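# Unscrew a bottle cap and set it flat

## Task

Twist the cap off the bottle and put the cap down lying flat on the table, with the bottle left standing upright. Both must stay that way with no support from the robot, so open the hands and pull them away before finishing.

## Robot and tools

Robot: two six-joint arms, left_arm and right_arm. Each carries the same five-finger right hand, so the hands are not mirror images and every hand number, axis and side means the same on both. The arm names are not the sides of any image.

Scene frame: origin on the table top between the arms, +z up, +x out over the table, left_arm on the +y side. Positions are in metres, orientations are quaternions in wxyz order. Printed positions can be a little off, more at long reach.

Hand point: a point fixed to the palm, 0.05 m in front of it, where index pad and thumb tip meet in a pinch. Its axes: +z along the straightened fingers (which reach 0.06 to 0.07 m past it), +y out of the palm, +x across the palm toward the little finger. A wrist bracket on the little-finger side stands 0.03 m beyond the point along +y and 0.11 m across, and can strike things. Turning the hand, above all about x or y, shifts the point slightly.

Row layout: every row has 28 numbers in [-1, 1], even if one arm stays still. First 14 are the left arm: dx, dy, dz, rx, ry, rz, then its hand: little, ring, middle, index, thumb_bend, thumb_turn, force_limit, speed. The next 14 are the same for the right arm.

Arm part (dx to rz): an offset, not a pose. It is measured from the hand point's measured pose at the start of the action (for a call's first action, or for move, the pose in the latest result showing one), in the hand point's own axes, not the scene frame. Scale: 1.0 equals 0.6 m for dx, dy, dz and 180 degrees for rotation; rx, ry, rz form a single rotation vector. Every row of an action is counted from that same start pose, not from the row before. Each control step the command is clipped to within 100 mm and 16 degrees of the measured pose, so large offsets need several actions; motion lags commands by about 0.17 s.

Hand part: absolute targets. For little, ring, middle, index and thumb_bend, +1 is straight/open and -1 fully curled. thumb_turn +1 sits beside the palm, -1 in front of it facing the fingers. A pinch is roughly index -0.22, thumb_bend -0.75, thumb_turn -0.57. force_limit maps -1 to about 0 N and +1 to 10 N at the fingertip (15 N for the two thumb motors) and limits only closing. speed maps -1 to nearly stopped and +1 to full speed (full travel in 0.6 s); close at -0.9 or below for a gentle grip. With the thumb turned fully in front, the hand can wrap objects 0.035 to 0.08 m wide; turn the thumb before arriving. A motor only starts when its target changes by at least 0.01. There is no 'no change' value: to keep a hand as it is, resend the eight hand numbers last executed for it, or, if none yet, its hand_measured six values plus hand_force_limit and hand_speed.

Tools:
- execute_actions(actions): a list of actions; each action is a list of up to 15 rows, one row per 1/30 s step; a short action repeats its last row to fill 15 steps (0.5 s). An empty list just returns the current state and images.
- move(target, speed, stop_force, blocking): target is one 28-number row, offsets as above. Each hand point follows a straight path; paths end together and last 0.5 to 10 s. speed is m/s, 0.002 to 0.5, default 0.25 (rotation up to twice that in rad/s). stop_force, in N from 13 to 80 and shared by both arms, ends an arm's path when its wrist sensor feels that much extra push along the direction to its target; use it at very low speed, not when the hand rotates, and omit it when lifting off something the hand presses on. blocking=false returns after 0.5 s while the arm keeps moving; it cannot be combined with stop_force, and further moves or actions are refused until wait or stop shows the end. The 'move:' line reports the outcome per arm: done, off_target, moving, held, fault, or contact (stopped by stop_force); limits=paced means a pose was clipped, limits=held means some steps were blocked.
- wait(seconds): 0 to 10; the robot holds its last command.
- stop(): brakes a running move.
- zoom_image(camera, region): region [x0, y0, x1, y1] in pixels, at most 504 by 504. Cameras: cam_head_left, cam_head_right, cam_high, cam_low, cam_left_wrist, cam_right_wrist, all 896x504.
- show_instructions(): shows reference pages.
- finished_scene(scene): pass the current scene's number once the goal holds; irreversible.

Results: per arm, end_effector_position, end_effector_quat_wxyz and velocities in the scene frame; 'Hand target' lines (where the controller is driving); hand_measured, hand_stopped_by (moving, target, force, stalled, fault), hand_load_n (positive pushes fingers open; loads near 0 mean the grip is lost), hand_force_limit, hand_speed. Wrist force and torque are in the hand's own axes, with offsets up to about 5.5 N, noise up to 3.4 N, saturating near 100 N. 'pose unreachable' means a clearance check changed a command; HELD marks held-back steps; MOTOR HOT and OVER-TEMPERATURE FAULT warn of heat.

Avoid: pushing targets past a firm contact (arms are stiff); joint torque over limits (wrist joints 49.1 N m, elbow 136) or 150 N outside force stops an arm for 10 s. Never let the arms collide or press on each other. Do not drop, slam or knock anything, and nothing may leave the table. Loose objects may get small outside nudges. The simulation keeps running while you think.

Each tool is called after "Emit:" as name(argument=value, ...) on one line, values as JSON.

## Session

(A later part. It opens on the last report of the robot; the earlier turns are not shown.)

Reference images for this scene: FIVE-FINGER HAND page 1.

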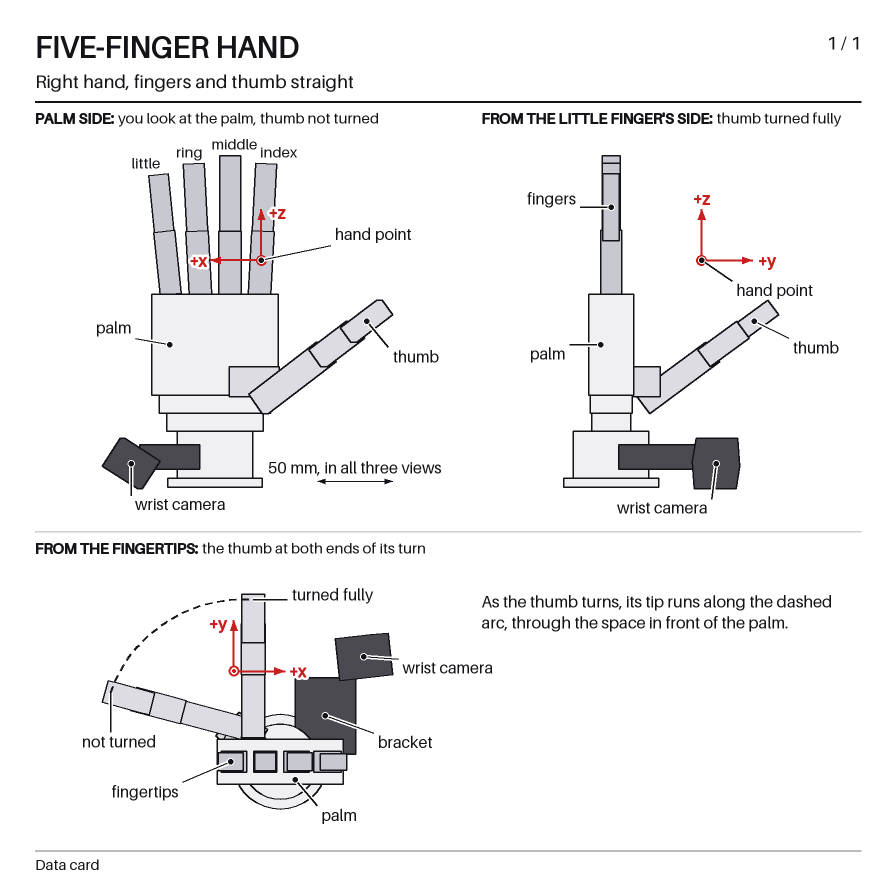

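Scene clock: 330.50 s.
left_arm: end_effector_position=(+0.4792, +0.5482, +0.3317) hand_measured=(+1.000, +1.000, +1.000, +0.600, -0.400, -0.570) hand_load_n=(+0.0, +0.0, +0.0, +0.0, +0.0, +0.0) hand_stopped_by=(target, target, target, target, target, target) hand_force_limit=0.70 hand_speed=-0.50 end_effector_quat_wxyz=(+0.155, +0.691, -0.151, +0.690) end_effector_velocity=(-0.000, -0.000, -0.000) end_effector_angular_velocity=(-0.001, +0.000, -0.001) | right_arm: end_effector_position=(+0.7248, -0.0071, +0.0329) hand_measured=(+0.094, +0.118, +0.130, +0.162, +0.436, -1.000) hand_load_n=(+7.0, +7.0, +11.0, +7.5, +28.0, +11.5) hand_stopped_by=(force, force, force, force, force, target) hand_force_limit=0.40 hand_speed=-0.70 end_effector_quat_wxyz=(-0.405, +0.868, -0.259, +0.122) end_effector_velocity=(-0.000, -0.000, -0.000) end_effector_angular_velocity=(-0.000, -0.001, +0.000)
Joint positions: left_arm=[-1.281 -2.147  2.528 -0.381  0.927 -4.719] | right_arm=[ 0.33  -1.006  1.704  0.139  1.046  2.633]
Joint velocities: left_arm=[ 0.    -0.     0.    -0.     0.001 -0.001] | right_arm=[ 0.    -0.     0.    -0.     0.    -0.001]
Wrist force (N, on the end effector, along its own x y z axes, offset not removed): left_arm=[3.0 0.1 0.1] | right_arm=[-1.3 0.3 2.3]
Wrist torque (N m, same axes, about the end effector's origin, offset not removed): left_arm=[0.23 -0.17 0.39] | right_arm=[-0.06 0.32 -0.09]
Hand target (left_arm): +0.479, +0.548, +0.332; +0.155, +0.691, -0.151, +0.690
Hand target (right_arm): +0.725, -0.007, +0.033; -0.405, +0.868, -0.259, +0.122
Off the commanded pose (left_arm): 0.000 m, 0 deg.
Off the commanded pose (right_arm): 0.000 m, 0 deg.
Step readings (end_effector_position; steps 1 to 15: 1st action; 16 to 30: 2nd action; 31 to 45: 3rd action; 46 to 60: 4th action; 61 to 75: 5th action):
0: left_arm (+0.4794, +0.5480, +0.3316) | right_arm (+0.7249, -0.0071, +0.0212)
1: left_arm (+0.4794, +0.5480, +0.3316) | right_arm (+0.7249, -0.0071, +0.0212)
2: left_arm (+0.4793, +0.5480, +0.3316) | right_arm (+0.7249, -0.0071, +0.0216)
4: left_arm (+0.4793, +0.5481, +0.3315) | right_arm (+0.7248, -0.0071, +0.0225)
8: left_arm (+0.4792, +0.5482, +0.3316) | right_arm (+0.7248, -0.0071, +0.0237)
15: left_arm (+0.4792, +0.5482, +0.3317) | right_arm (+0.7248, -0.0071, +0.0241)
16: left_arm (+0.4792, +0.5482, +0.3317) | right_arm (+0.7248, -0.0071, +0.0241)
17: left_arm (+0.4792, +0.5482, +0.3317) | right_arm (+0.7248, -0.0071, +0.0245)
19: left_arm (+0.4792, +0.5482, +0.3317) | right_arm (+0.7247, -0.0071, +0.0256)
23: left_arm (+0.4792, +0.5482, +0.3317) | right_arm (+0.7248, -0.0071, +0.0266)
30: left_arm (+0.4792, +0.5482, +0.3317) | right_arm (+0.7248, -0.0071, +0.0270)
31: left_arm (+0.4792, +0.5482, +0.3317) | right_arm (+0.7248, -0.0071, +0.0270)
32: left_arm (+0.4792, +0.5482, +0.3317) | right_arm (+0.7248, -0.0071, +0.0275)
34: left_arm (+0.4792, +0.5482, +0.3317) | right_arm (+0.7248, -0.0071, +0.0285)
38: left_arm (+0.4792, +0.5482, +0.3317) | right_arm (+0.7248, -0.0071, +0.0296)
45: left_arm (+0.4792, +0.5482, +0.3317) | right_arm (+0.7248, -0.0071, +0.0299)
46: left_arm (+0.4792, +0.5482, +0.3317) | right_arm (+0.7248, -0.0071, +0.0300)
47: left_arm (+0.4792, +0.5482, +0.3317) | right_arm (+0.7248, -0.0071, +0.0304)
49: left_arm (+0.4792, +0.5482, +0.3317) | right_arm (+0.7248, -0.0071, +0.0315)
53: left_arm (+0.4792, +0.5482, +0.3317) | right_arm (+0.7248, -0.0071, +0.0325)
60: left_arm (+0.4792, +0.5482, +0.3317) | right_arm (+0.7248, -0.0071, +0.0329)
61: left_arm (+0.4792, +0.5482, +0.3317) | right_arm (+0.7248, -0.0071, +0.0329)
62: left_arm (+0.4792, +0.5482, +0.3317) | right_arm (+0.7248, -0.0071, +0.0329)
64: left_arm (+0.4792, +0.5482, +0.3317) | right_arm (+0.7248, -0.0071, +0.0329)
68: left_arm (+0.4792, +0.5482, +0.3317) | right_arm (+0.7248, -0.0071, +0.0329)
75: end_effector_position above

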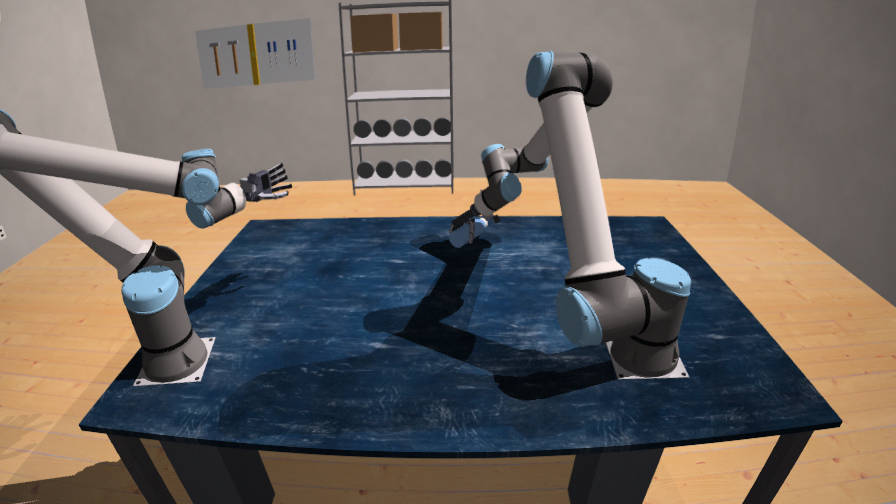

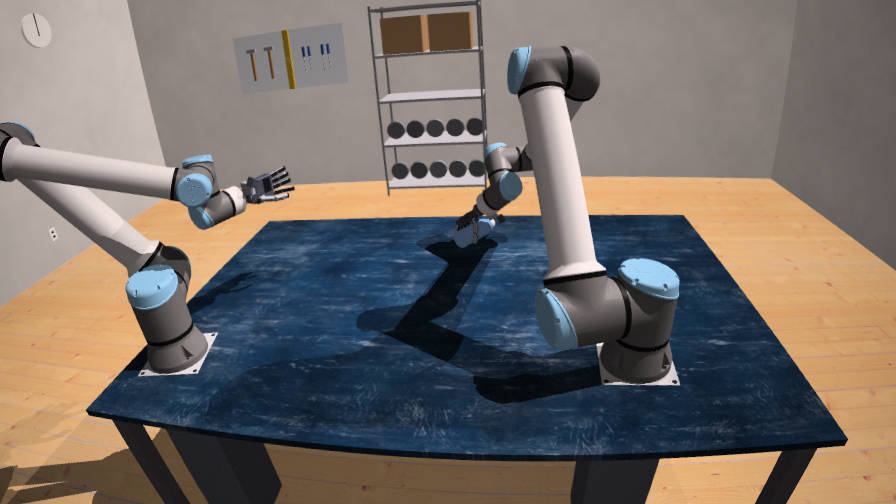

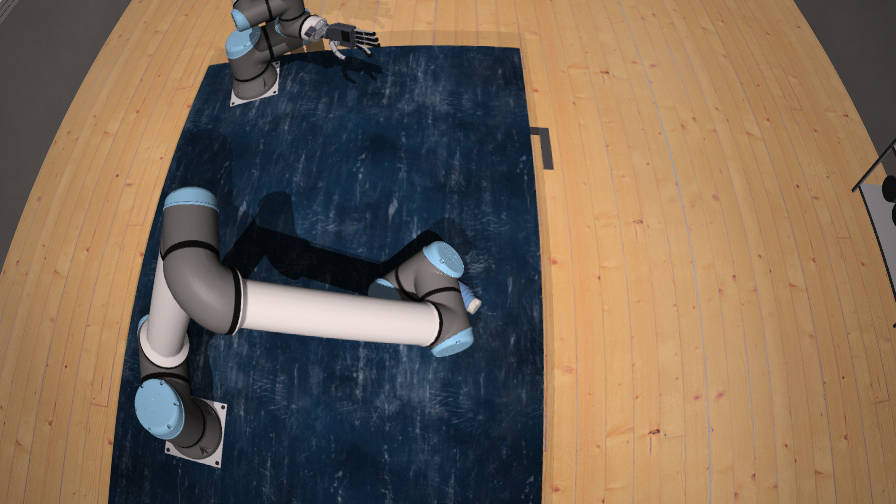

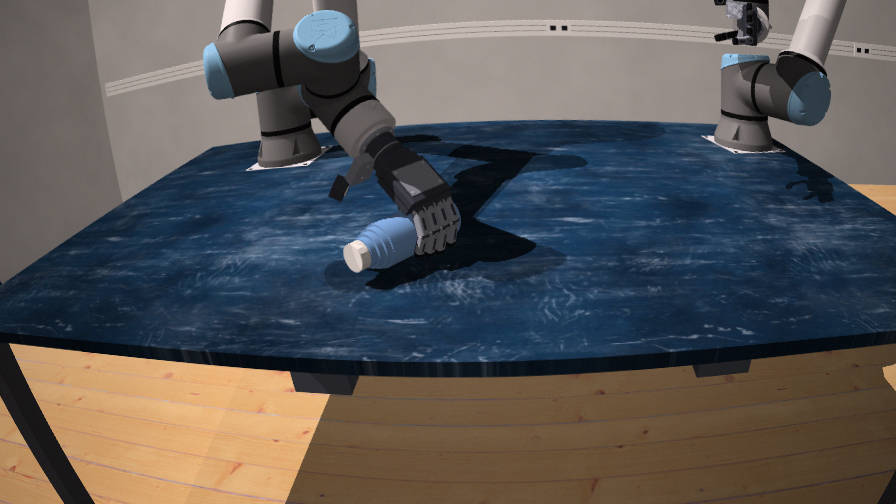

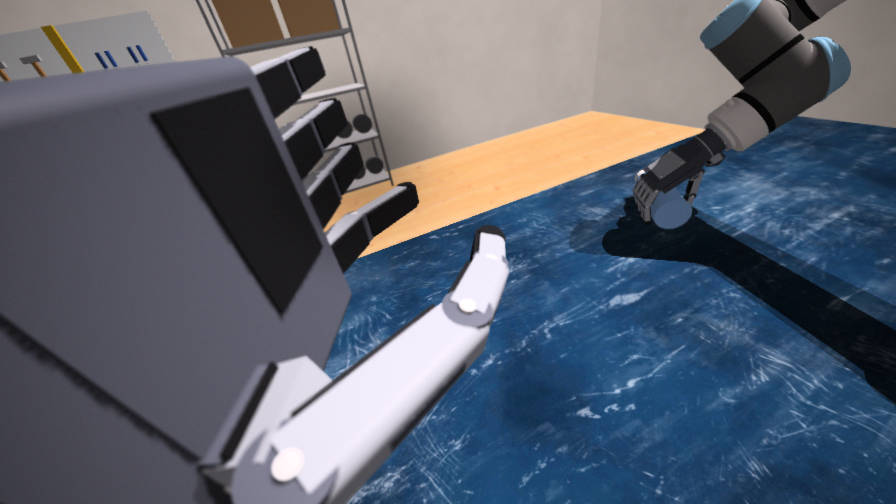

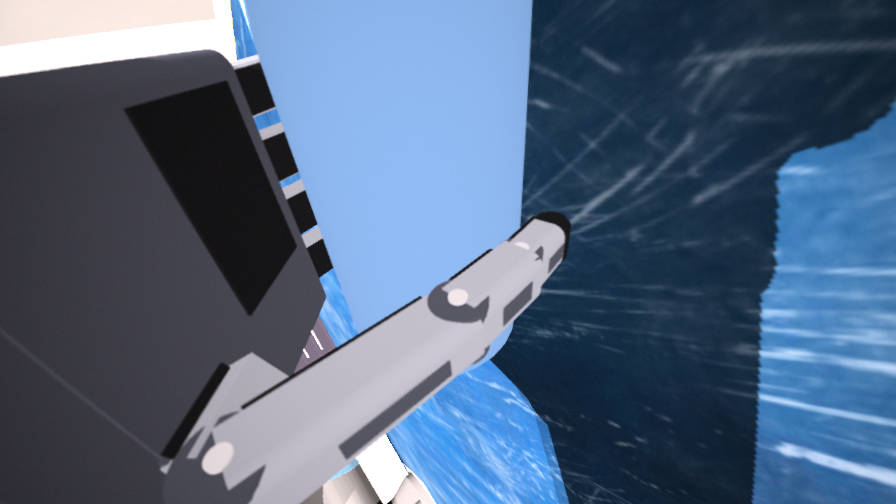

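Emit:
move(target=[0,0,0,0,0,0,1,1,1,0.6,-0.4,-0.57,0.7,-0.5, 0,-0.102,-0.0855,0,0,0,-0.96,-0.96,-0.96,-0.96,-0.3,-1,0.8,-0.8], speed=0.08)

Scene clock: 357.53 s.
left_arm: end_effector_position=(+0.4792, +0.5482, +0.3317) hand_measured=(+1.000, +1.000, +1.000, +0.600, -0.400, -0.570) hand_load_n=(+0.0, +0.0, +0.0, +0.0, +0.0, +0.0) hand_stopped_by=(target, target, target, target, target, target) hand_force_limit=0.70 hand_speed=-0.50 end_effector_quat_wxyz=(+0.155, +0.691, -0.151, +0.690) end_effector_velocity=(+0.000, +0.000, -0.001) end_effector_angular_velocity=(-0.000, +0.000, +0.001) | right_arm: end_effector_position=(+0.7248, -0.0070, +0.1125) hand_measured=(+0.076, +0.110, +0.130, +0.154, +0.438, -1.000) hand_load_n=(+11.0, +7.5, +8.0, +10.0, +30.0, +14.0) hand_stopped_by=(force, force, force, force, force, target) hand_force_limit=0.80 hand_speed=-0.80 end_effector_quat_wxyz=(-0.405, +0.868, -0.260, +0.122) end_effector_velocity=(+0.000, +0.000, +0.004) end_effector_angular_velocity=(+0.001, -0.002, -0.001)
Joint positions: left_arm=[-1.281 -2.147  2.528 -0.381  0.927 -4.719] | right_arm=[ 0.33  -1.084  1.661  0.26   1.046  2.633]
Joint velocities: left_arm=[-0.     0.001  0.001 -0.001 -0.001 -0.001] | right_arm=[ 0.    -0.004 -0.002  0.003  0.     0.002]
Wrist force (N, on the end effector, along its own x y z axes, offset not removed): left_arm=[0.9 -1.2 0.5] | right_arm=[-2.4 2.3 2.3]
Wrist torque (N m, same axes, about the end effector's origin, offset not removed): left_arm=[-0.04 -0.33 0.14] | right_arm=[0.43 0.16 -0.37]
Hand target (left_arm): +0.479, +0.548, +0.332; +0.155, +0.691, -0.151, +0.690
Hand target (right_arm): +0.725, -0.007, +0.113; -0.405, +0.868, -0.259, +0.122
Off the commanded pose (left_arm): 0.000 m, 0 deg.
Off the commanded pose (right_arm): 0.000 m, 0 deg.
move: done

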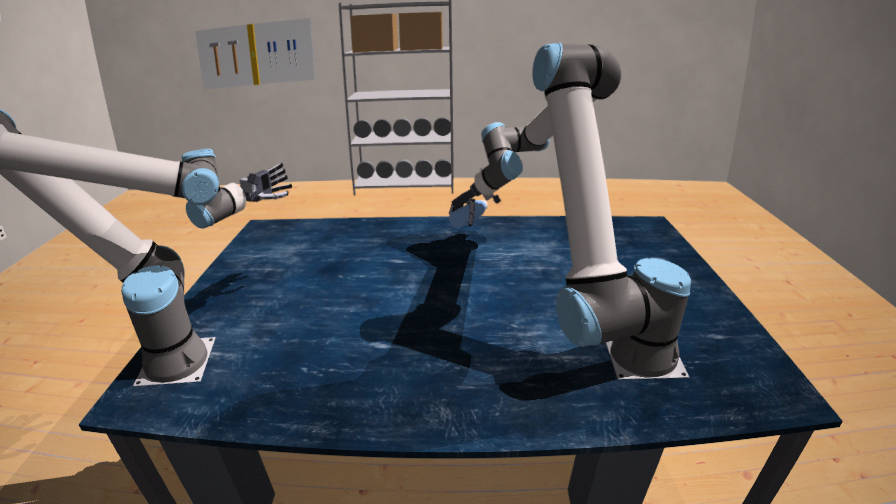

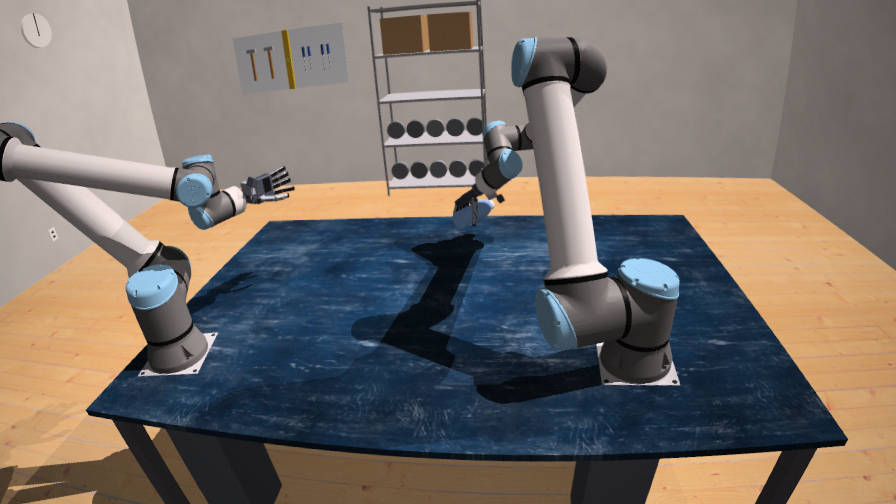

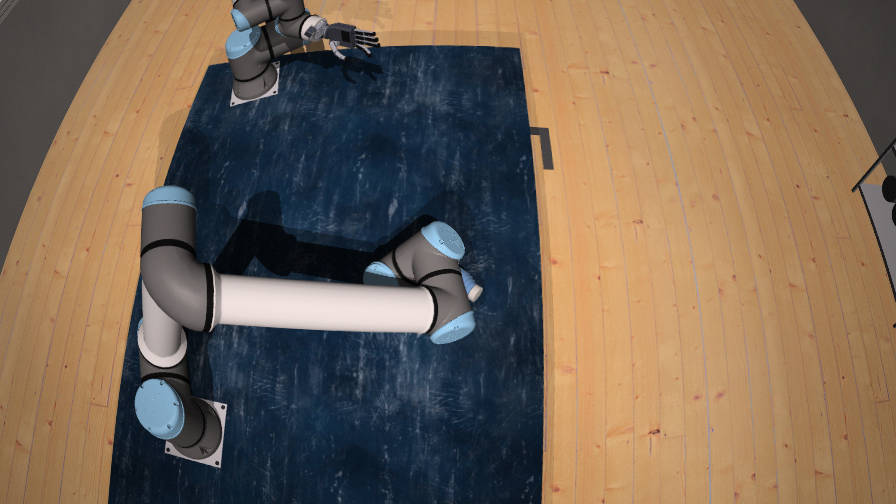

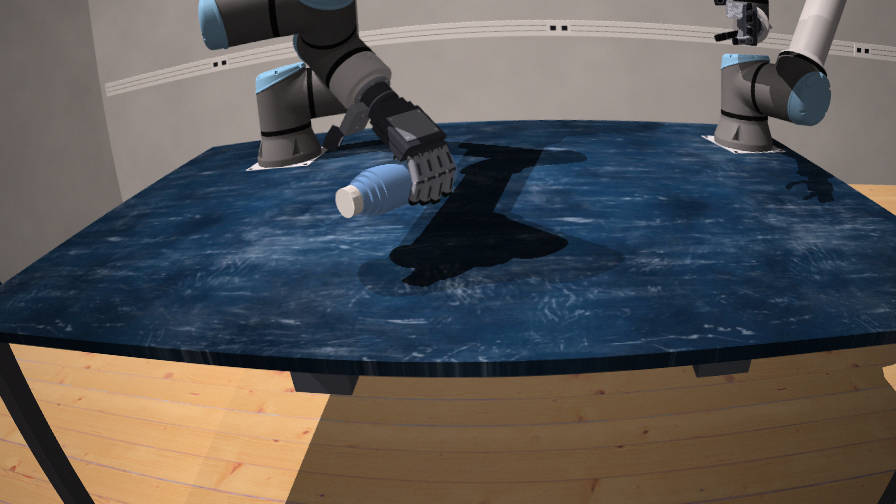

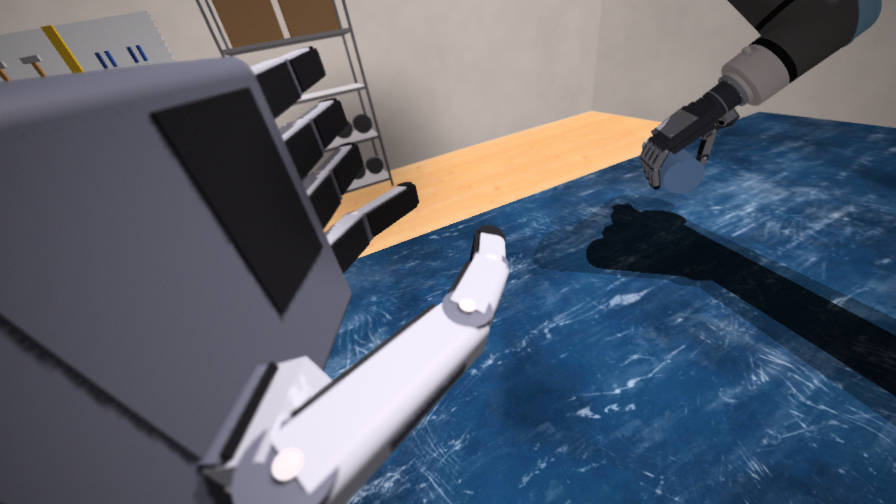

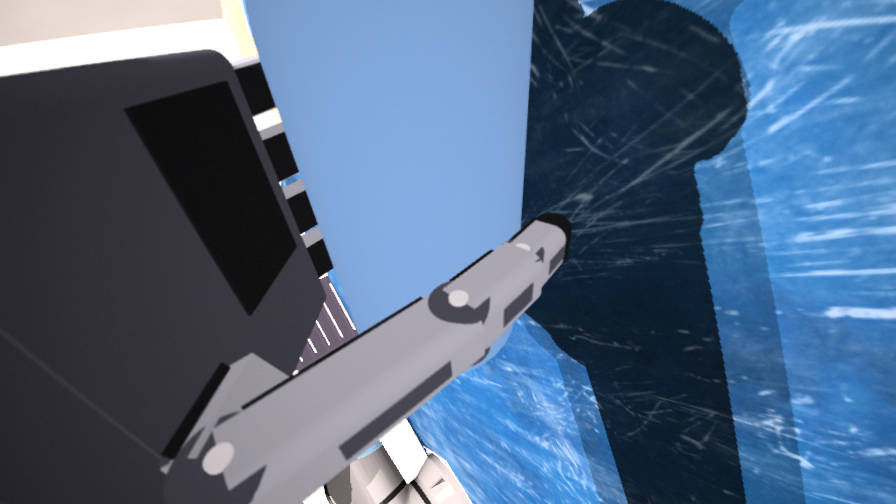

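Emit:
move(target=[0,0,0,0,0,0,1,1,1,0.6,-0.4,-0.57,0.7,-0.5, -0.372,0.061,-0.0225,0.188,0.160,-0.483,-0.96,-0.96,-0.96,-0.96,-0.3,-1,0.8,-0.8], speed=0.22)

Scene clock: 369.23 s.
left_arm: end_effector_position=(+0.4792, +0.5482, +0.3317) hand_measured=(+1.000, +1.000, +1.000, +0.600, -0.400, -0.570) hand_load_n=(+0.0, +0.0, +0.0, +0.0, +0.0, +0.0) hand_stopped_by=(target, target, target, target, target, target) hand_force_limit=0.70 hand_speed=-0.50 end_effector_quat_wxyz=(+0.155, +0.691, -0.151, +0.690) end_effector_velocity=(+0.000, +0.000, +0.001) end_effector_angular_velocity=(-0.001, -0.001, +0.002) | right_arm: end_effector_position=(+0.5198, +0.0874, +0.0932) hand_measured=(+0.076, +0.110, +0.130, +0.154, +0.438, -1.000) hand_load_n=(+11.0, +7.5, +8.0, +10.0, +30.0, +14.0) hand_stopped_by=(force, force, force, force, force, target) hand_force_limit=0.80 hand_speed=-0.80 end_effector_quat_wxyz=(-0.354, +0.614, +0.352, +0.612) end_effector_velocity=(-0.001, +0.000, -0.002) end_effector_angular_velocity=(-0.003, -0.010, +0.004)
Joint positions: left_arm=[-1.281 -2.147  2.528 -0.381  0.927 -4.719] | right_arm=[ 0.653 -1.229  2.346 -1.115  1.124  1.573]
Joint velocities: left_arm=[-0.    -0.    -0.001 -0.    -0.002  0.   ] | right_arm=[ 0.001  0.005  0.003 -0.011 -0.004 -0.009]
Wrist force (N, on the end effector, along its own x y z axes, offset not removed): left_arm=[-2.1 1.2 8.2] | right_arm=[-1.8 1.1 -5.8]
Wrist torque (N m, same axes, about the end effector's origin, offset not removed): left_arm=[-0.15 -0.03 0.01] | right_arm=[0.51 0.68 -0.10]
Hand target (left_arm): +0.479, +0.548, +0.332; +0.155, +0.691, -0.151, +0.690
Hand target (right_arm): +0.520, +0.088, +0.093; -0.353, +0.613, +0.353, +0.612
Off the commanded pose (left_arm): 0.000 m, 0 deg.
Off the commanded pose (right_arm): 0.000 m, 0 deg.
move: done

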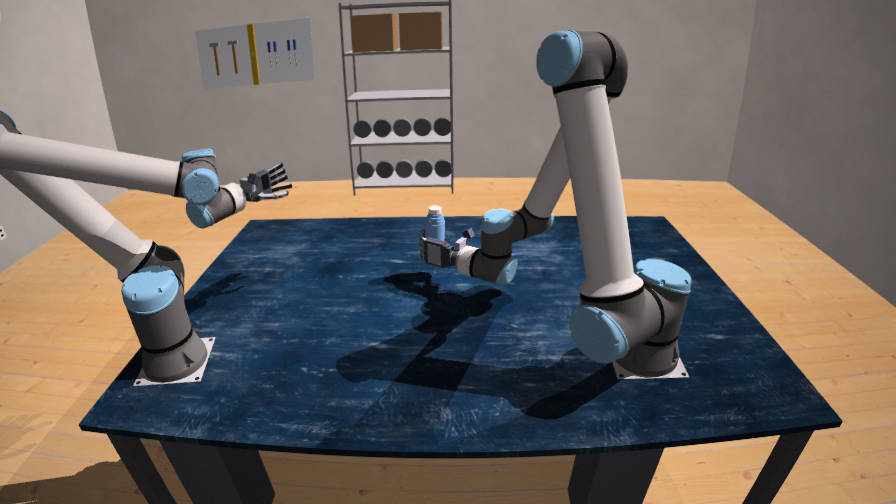

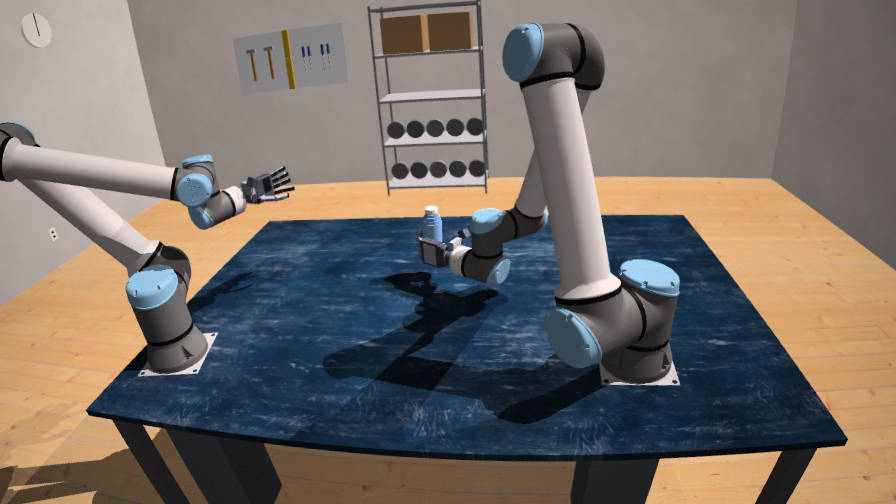

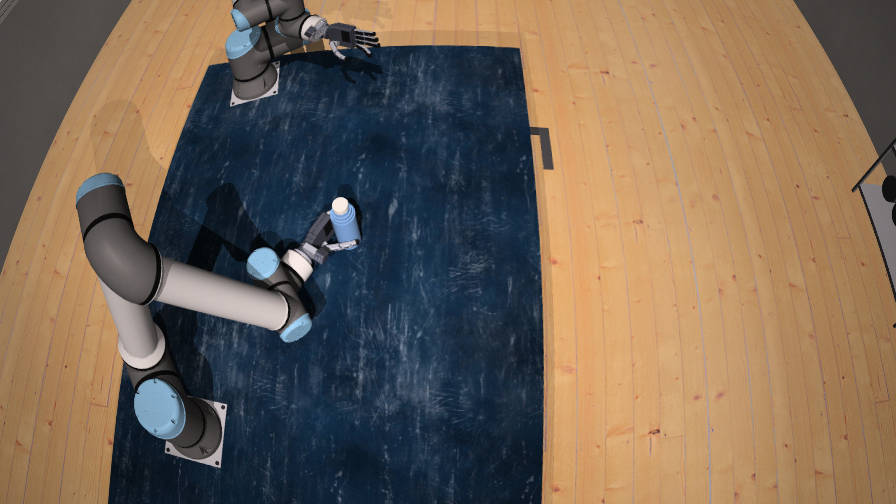

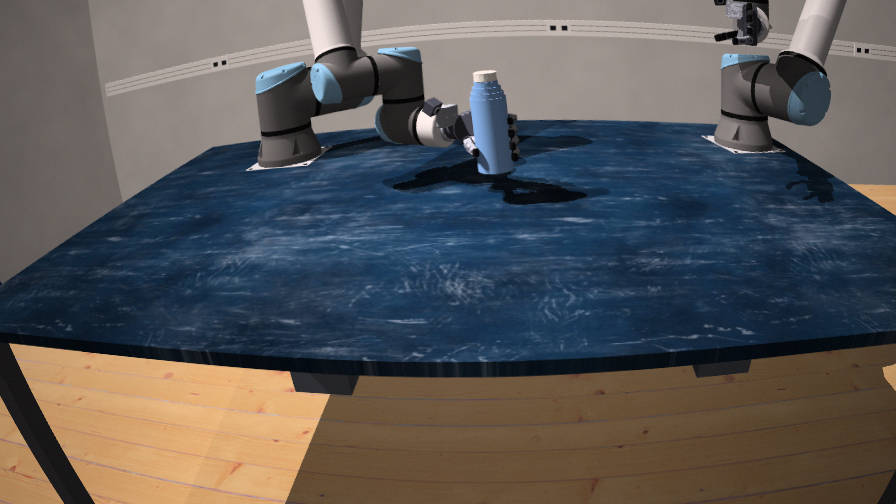

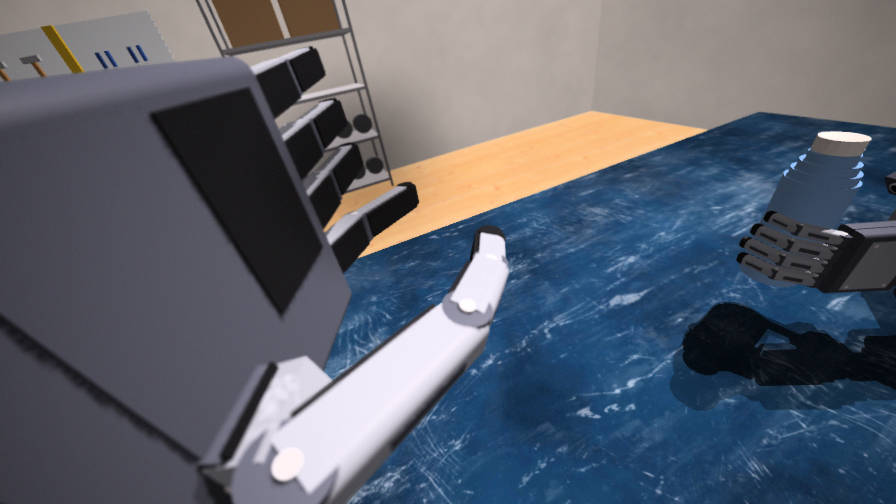

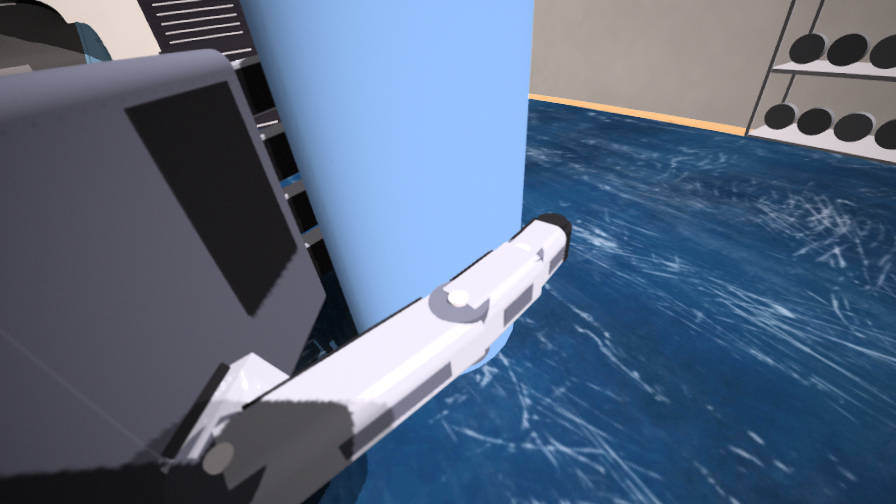

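Emit:
zoom_image(camera="cam_low", region=[390,50,590,220])

Emit:
zoom_image(camera="cam_head_left", region=[380,190,530,310])

Region (390, 50, 590, 220) of cam_low's 896x504 image, scaled by 2.520, with more detail than that image has; it fills the top 428 rows of this view, and the rest is white.

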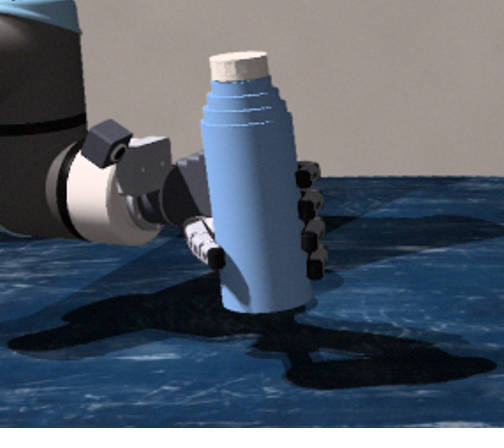

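Region (380, 190, 530, 310) of cam_head_left's 896x504 image, scaled by 3.360, with more detail than that image has; it fills the top 403 rows of this view, and the rest is white.

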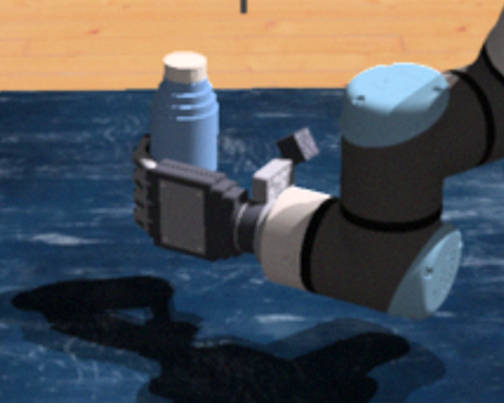

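Emit:
move(target=[0,0,0,0,0,0,1,1,1,0.6,-0.4,-0.57,0.7,-0.5, -0.075,0,0,0,-0.0217,-0.0125,-0.96,-0.96,-0.96,-0.96,-0.3,-1,0.8,-0.8], speed=0.08)

Scene clock: 388.30 s.
left_arm: end_effector_position=(+0.4792, +0.5482, +0.3317) hand_measured=(+1.000, +1.000, +1.000, +0.600, -0.400, -0.570) hand_load_n=(+0.0, +0.0, +0.0, +0.0, +0.0, +0.0) hand_stopped_by=(target, target, target, target, target, target) hand_force_limit=0.70 hand_speed=-0.50 end_effector_quat_wxyz=(+0.155, +0.691, -0.151, +0.690) end_effector_velocity=(+0.000, -0.000, +0.001) end_effector_angular_velocity=(-0.002, -0.001, +0.000) | right_arm: end_effector_position=(+0.5196, +0.0875, +0.0485) hand_measured=(+0.076, +0.110, +0.130, +0.154, +0.438, -1.000) hand_load_n=(+11.0, +7.5, +8.0, +10.0, +30.0, +14.0) hand_stopped_by=(force, force, force, force, force, target) hand_force_limit=0.80 hand_speed=-0.80 end_effector_quat_wxyz=(-0.329, +0.627, +0.376, +0.597) end_effector_velocity=(+0.000, +0.000, -0.003) end_effector_angular_velocity=(-0.004, +0.001, -0.000)
Joint positions: left_arm=[-1.281 -2.147  2.528 -0.381  0.927 -4.719] | right_arm=[ 0.659 -1.157  2.33  -1.096  1.132  1.502]
Joint velocities: left_arm=[-0.     0.    -0.001 -0.001 -0.001 -0.   ] | right_arm=[ 0.001  0.005 -0.002  0.001  0.001 -0.003]
Wrist force (N, on the end effector, along its own x y z axes, offset not removed): left_arm=[-3.4 0.8 1.9] | right_arm=[1.0 -11.5 5.1]
Wrist torque (N m, same axes, about the end effector's origin, offset not removed): left_arm=[0.32 0.53 0.08] | right_arm=[-1.76 -0.06 -0.35]
Hand target (left_arm): +0.479, +0.548, +0.332; +0.155, +0.691, -0.151, +0.690
Hand target (right_arm): +0.520, +0.087, +0.048; -0.329, +0.627, +0.376, +0.597
Off the commanded pose (left_arm): 0.000 m, 0 deg.
Off the commanded pose (right_arm): 0.000 m, 0 deg.
move: done

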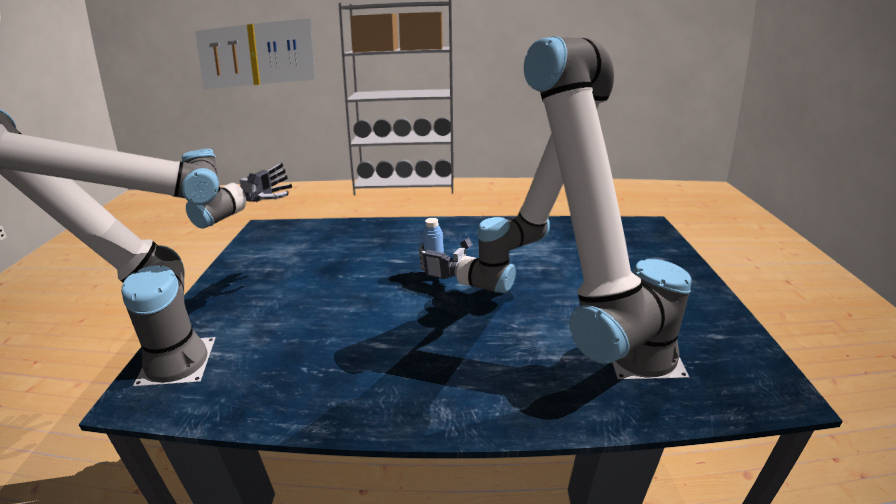

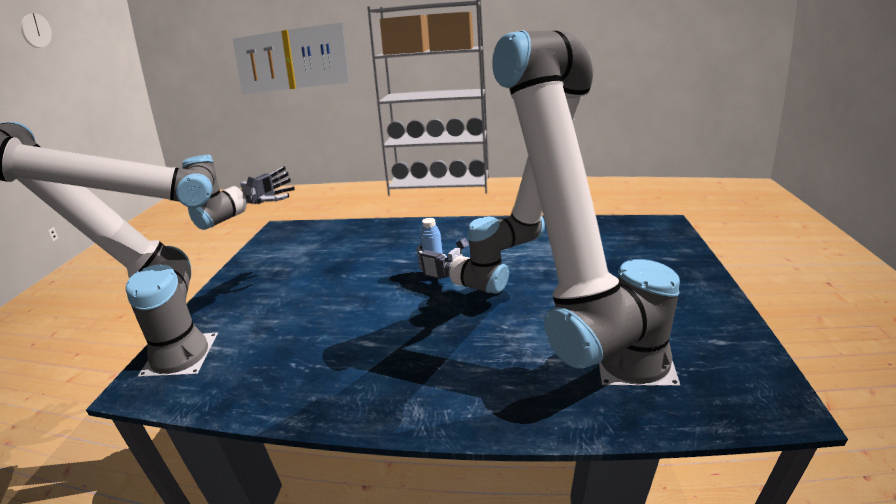

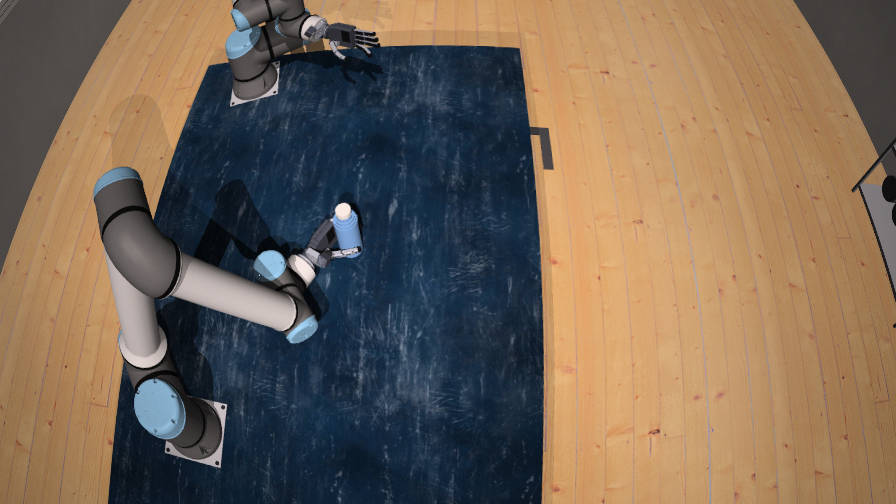

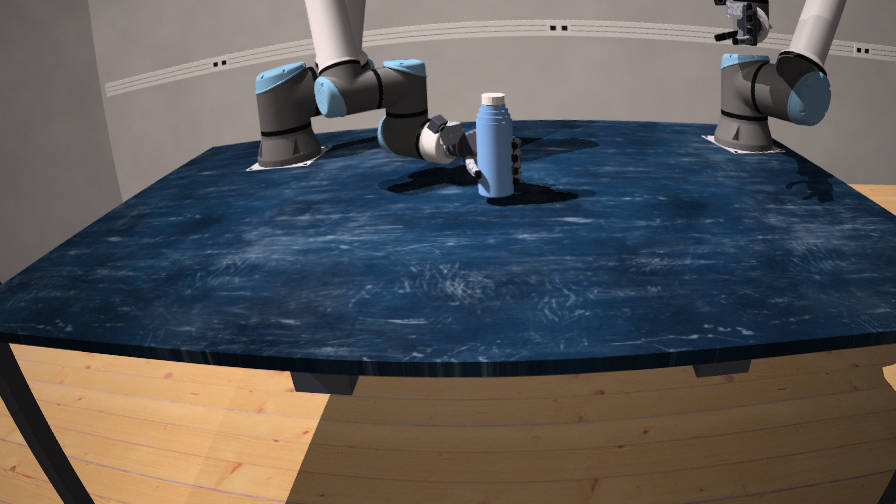

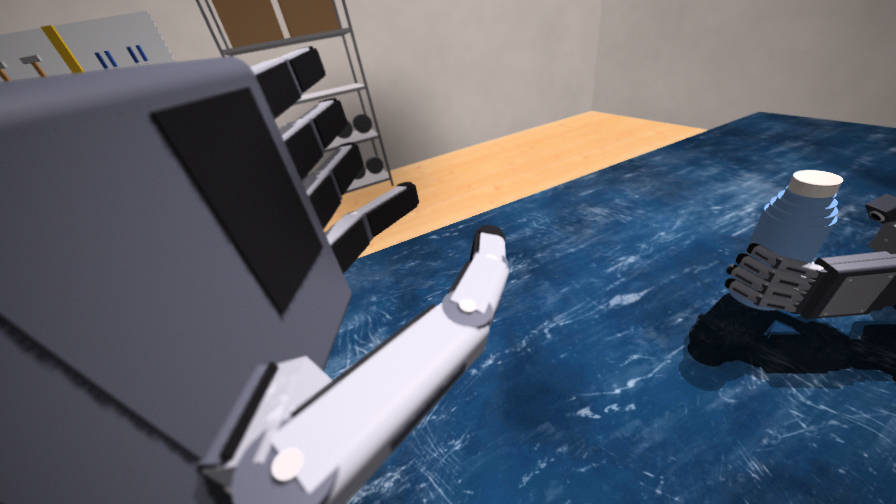

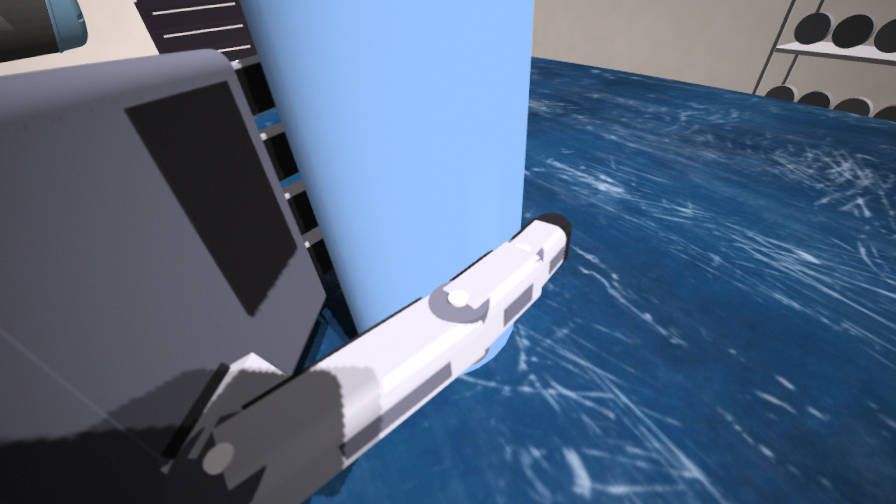

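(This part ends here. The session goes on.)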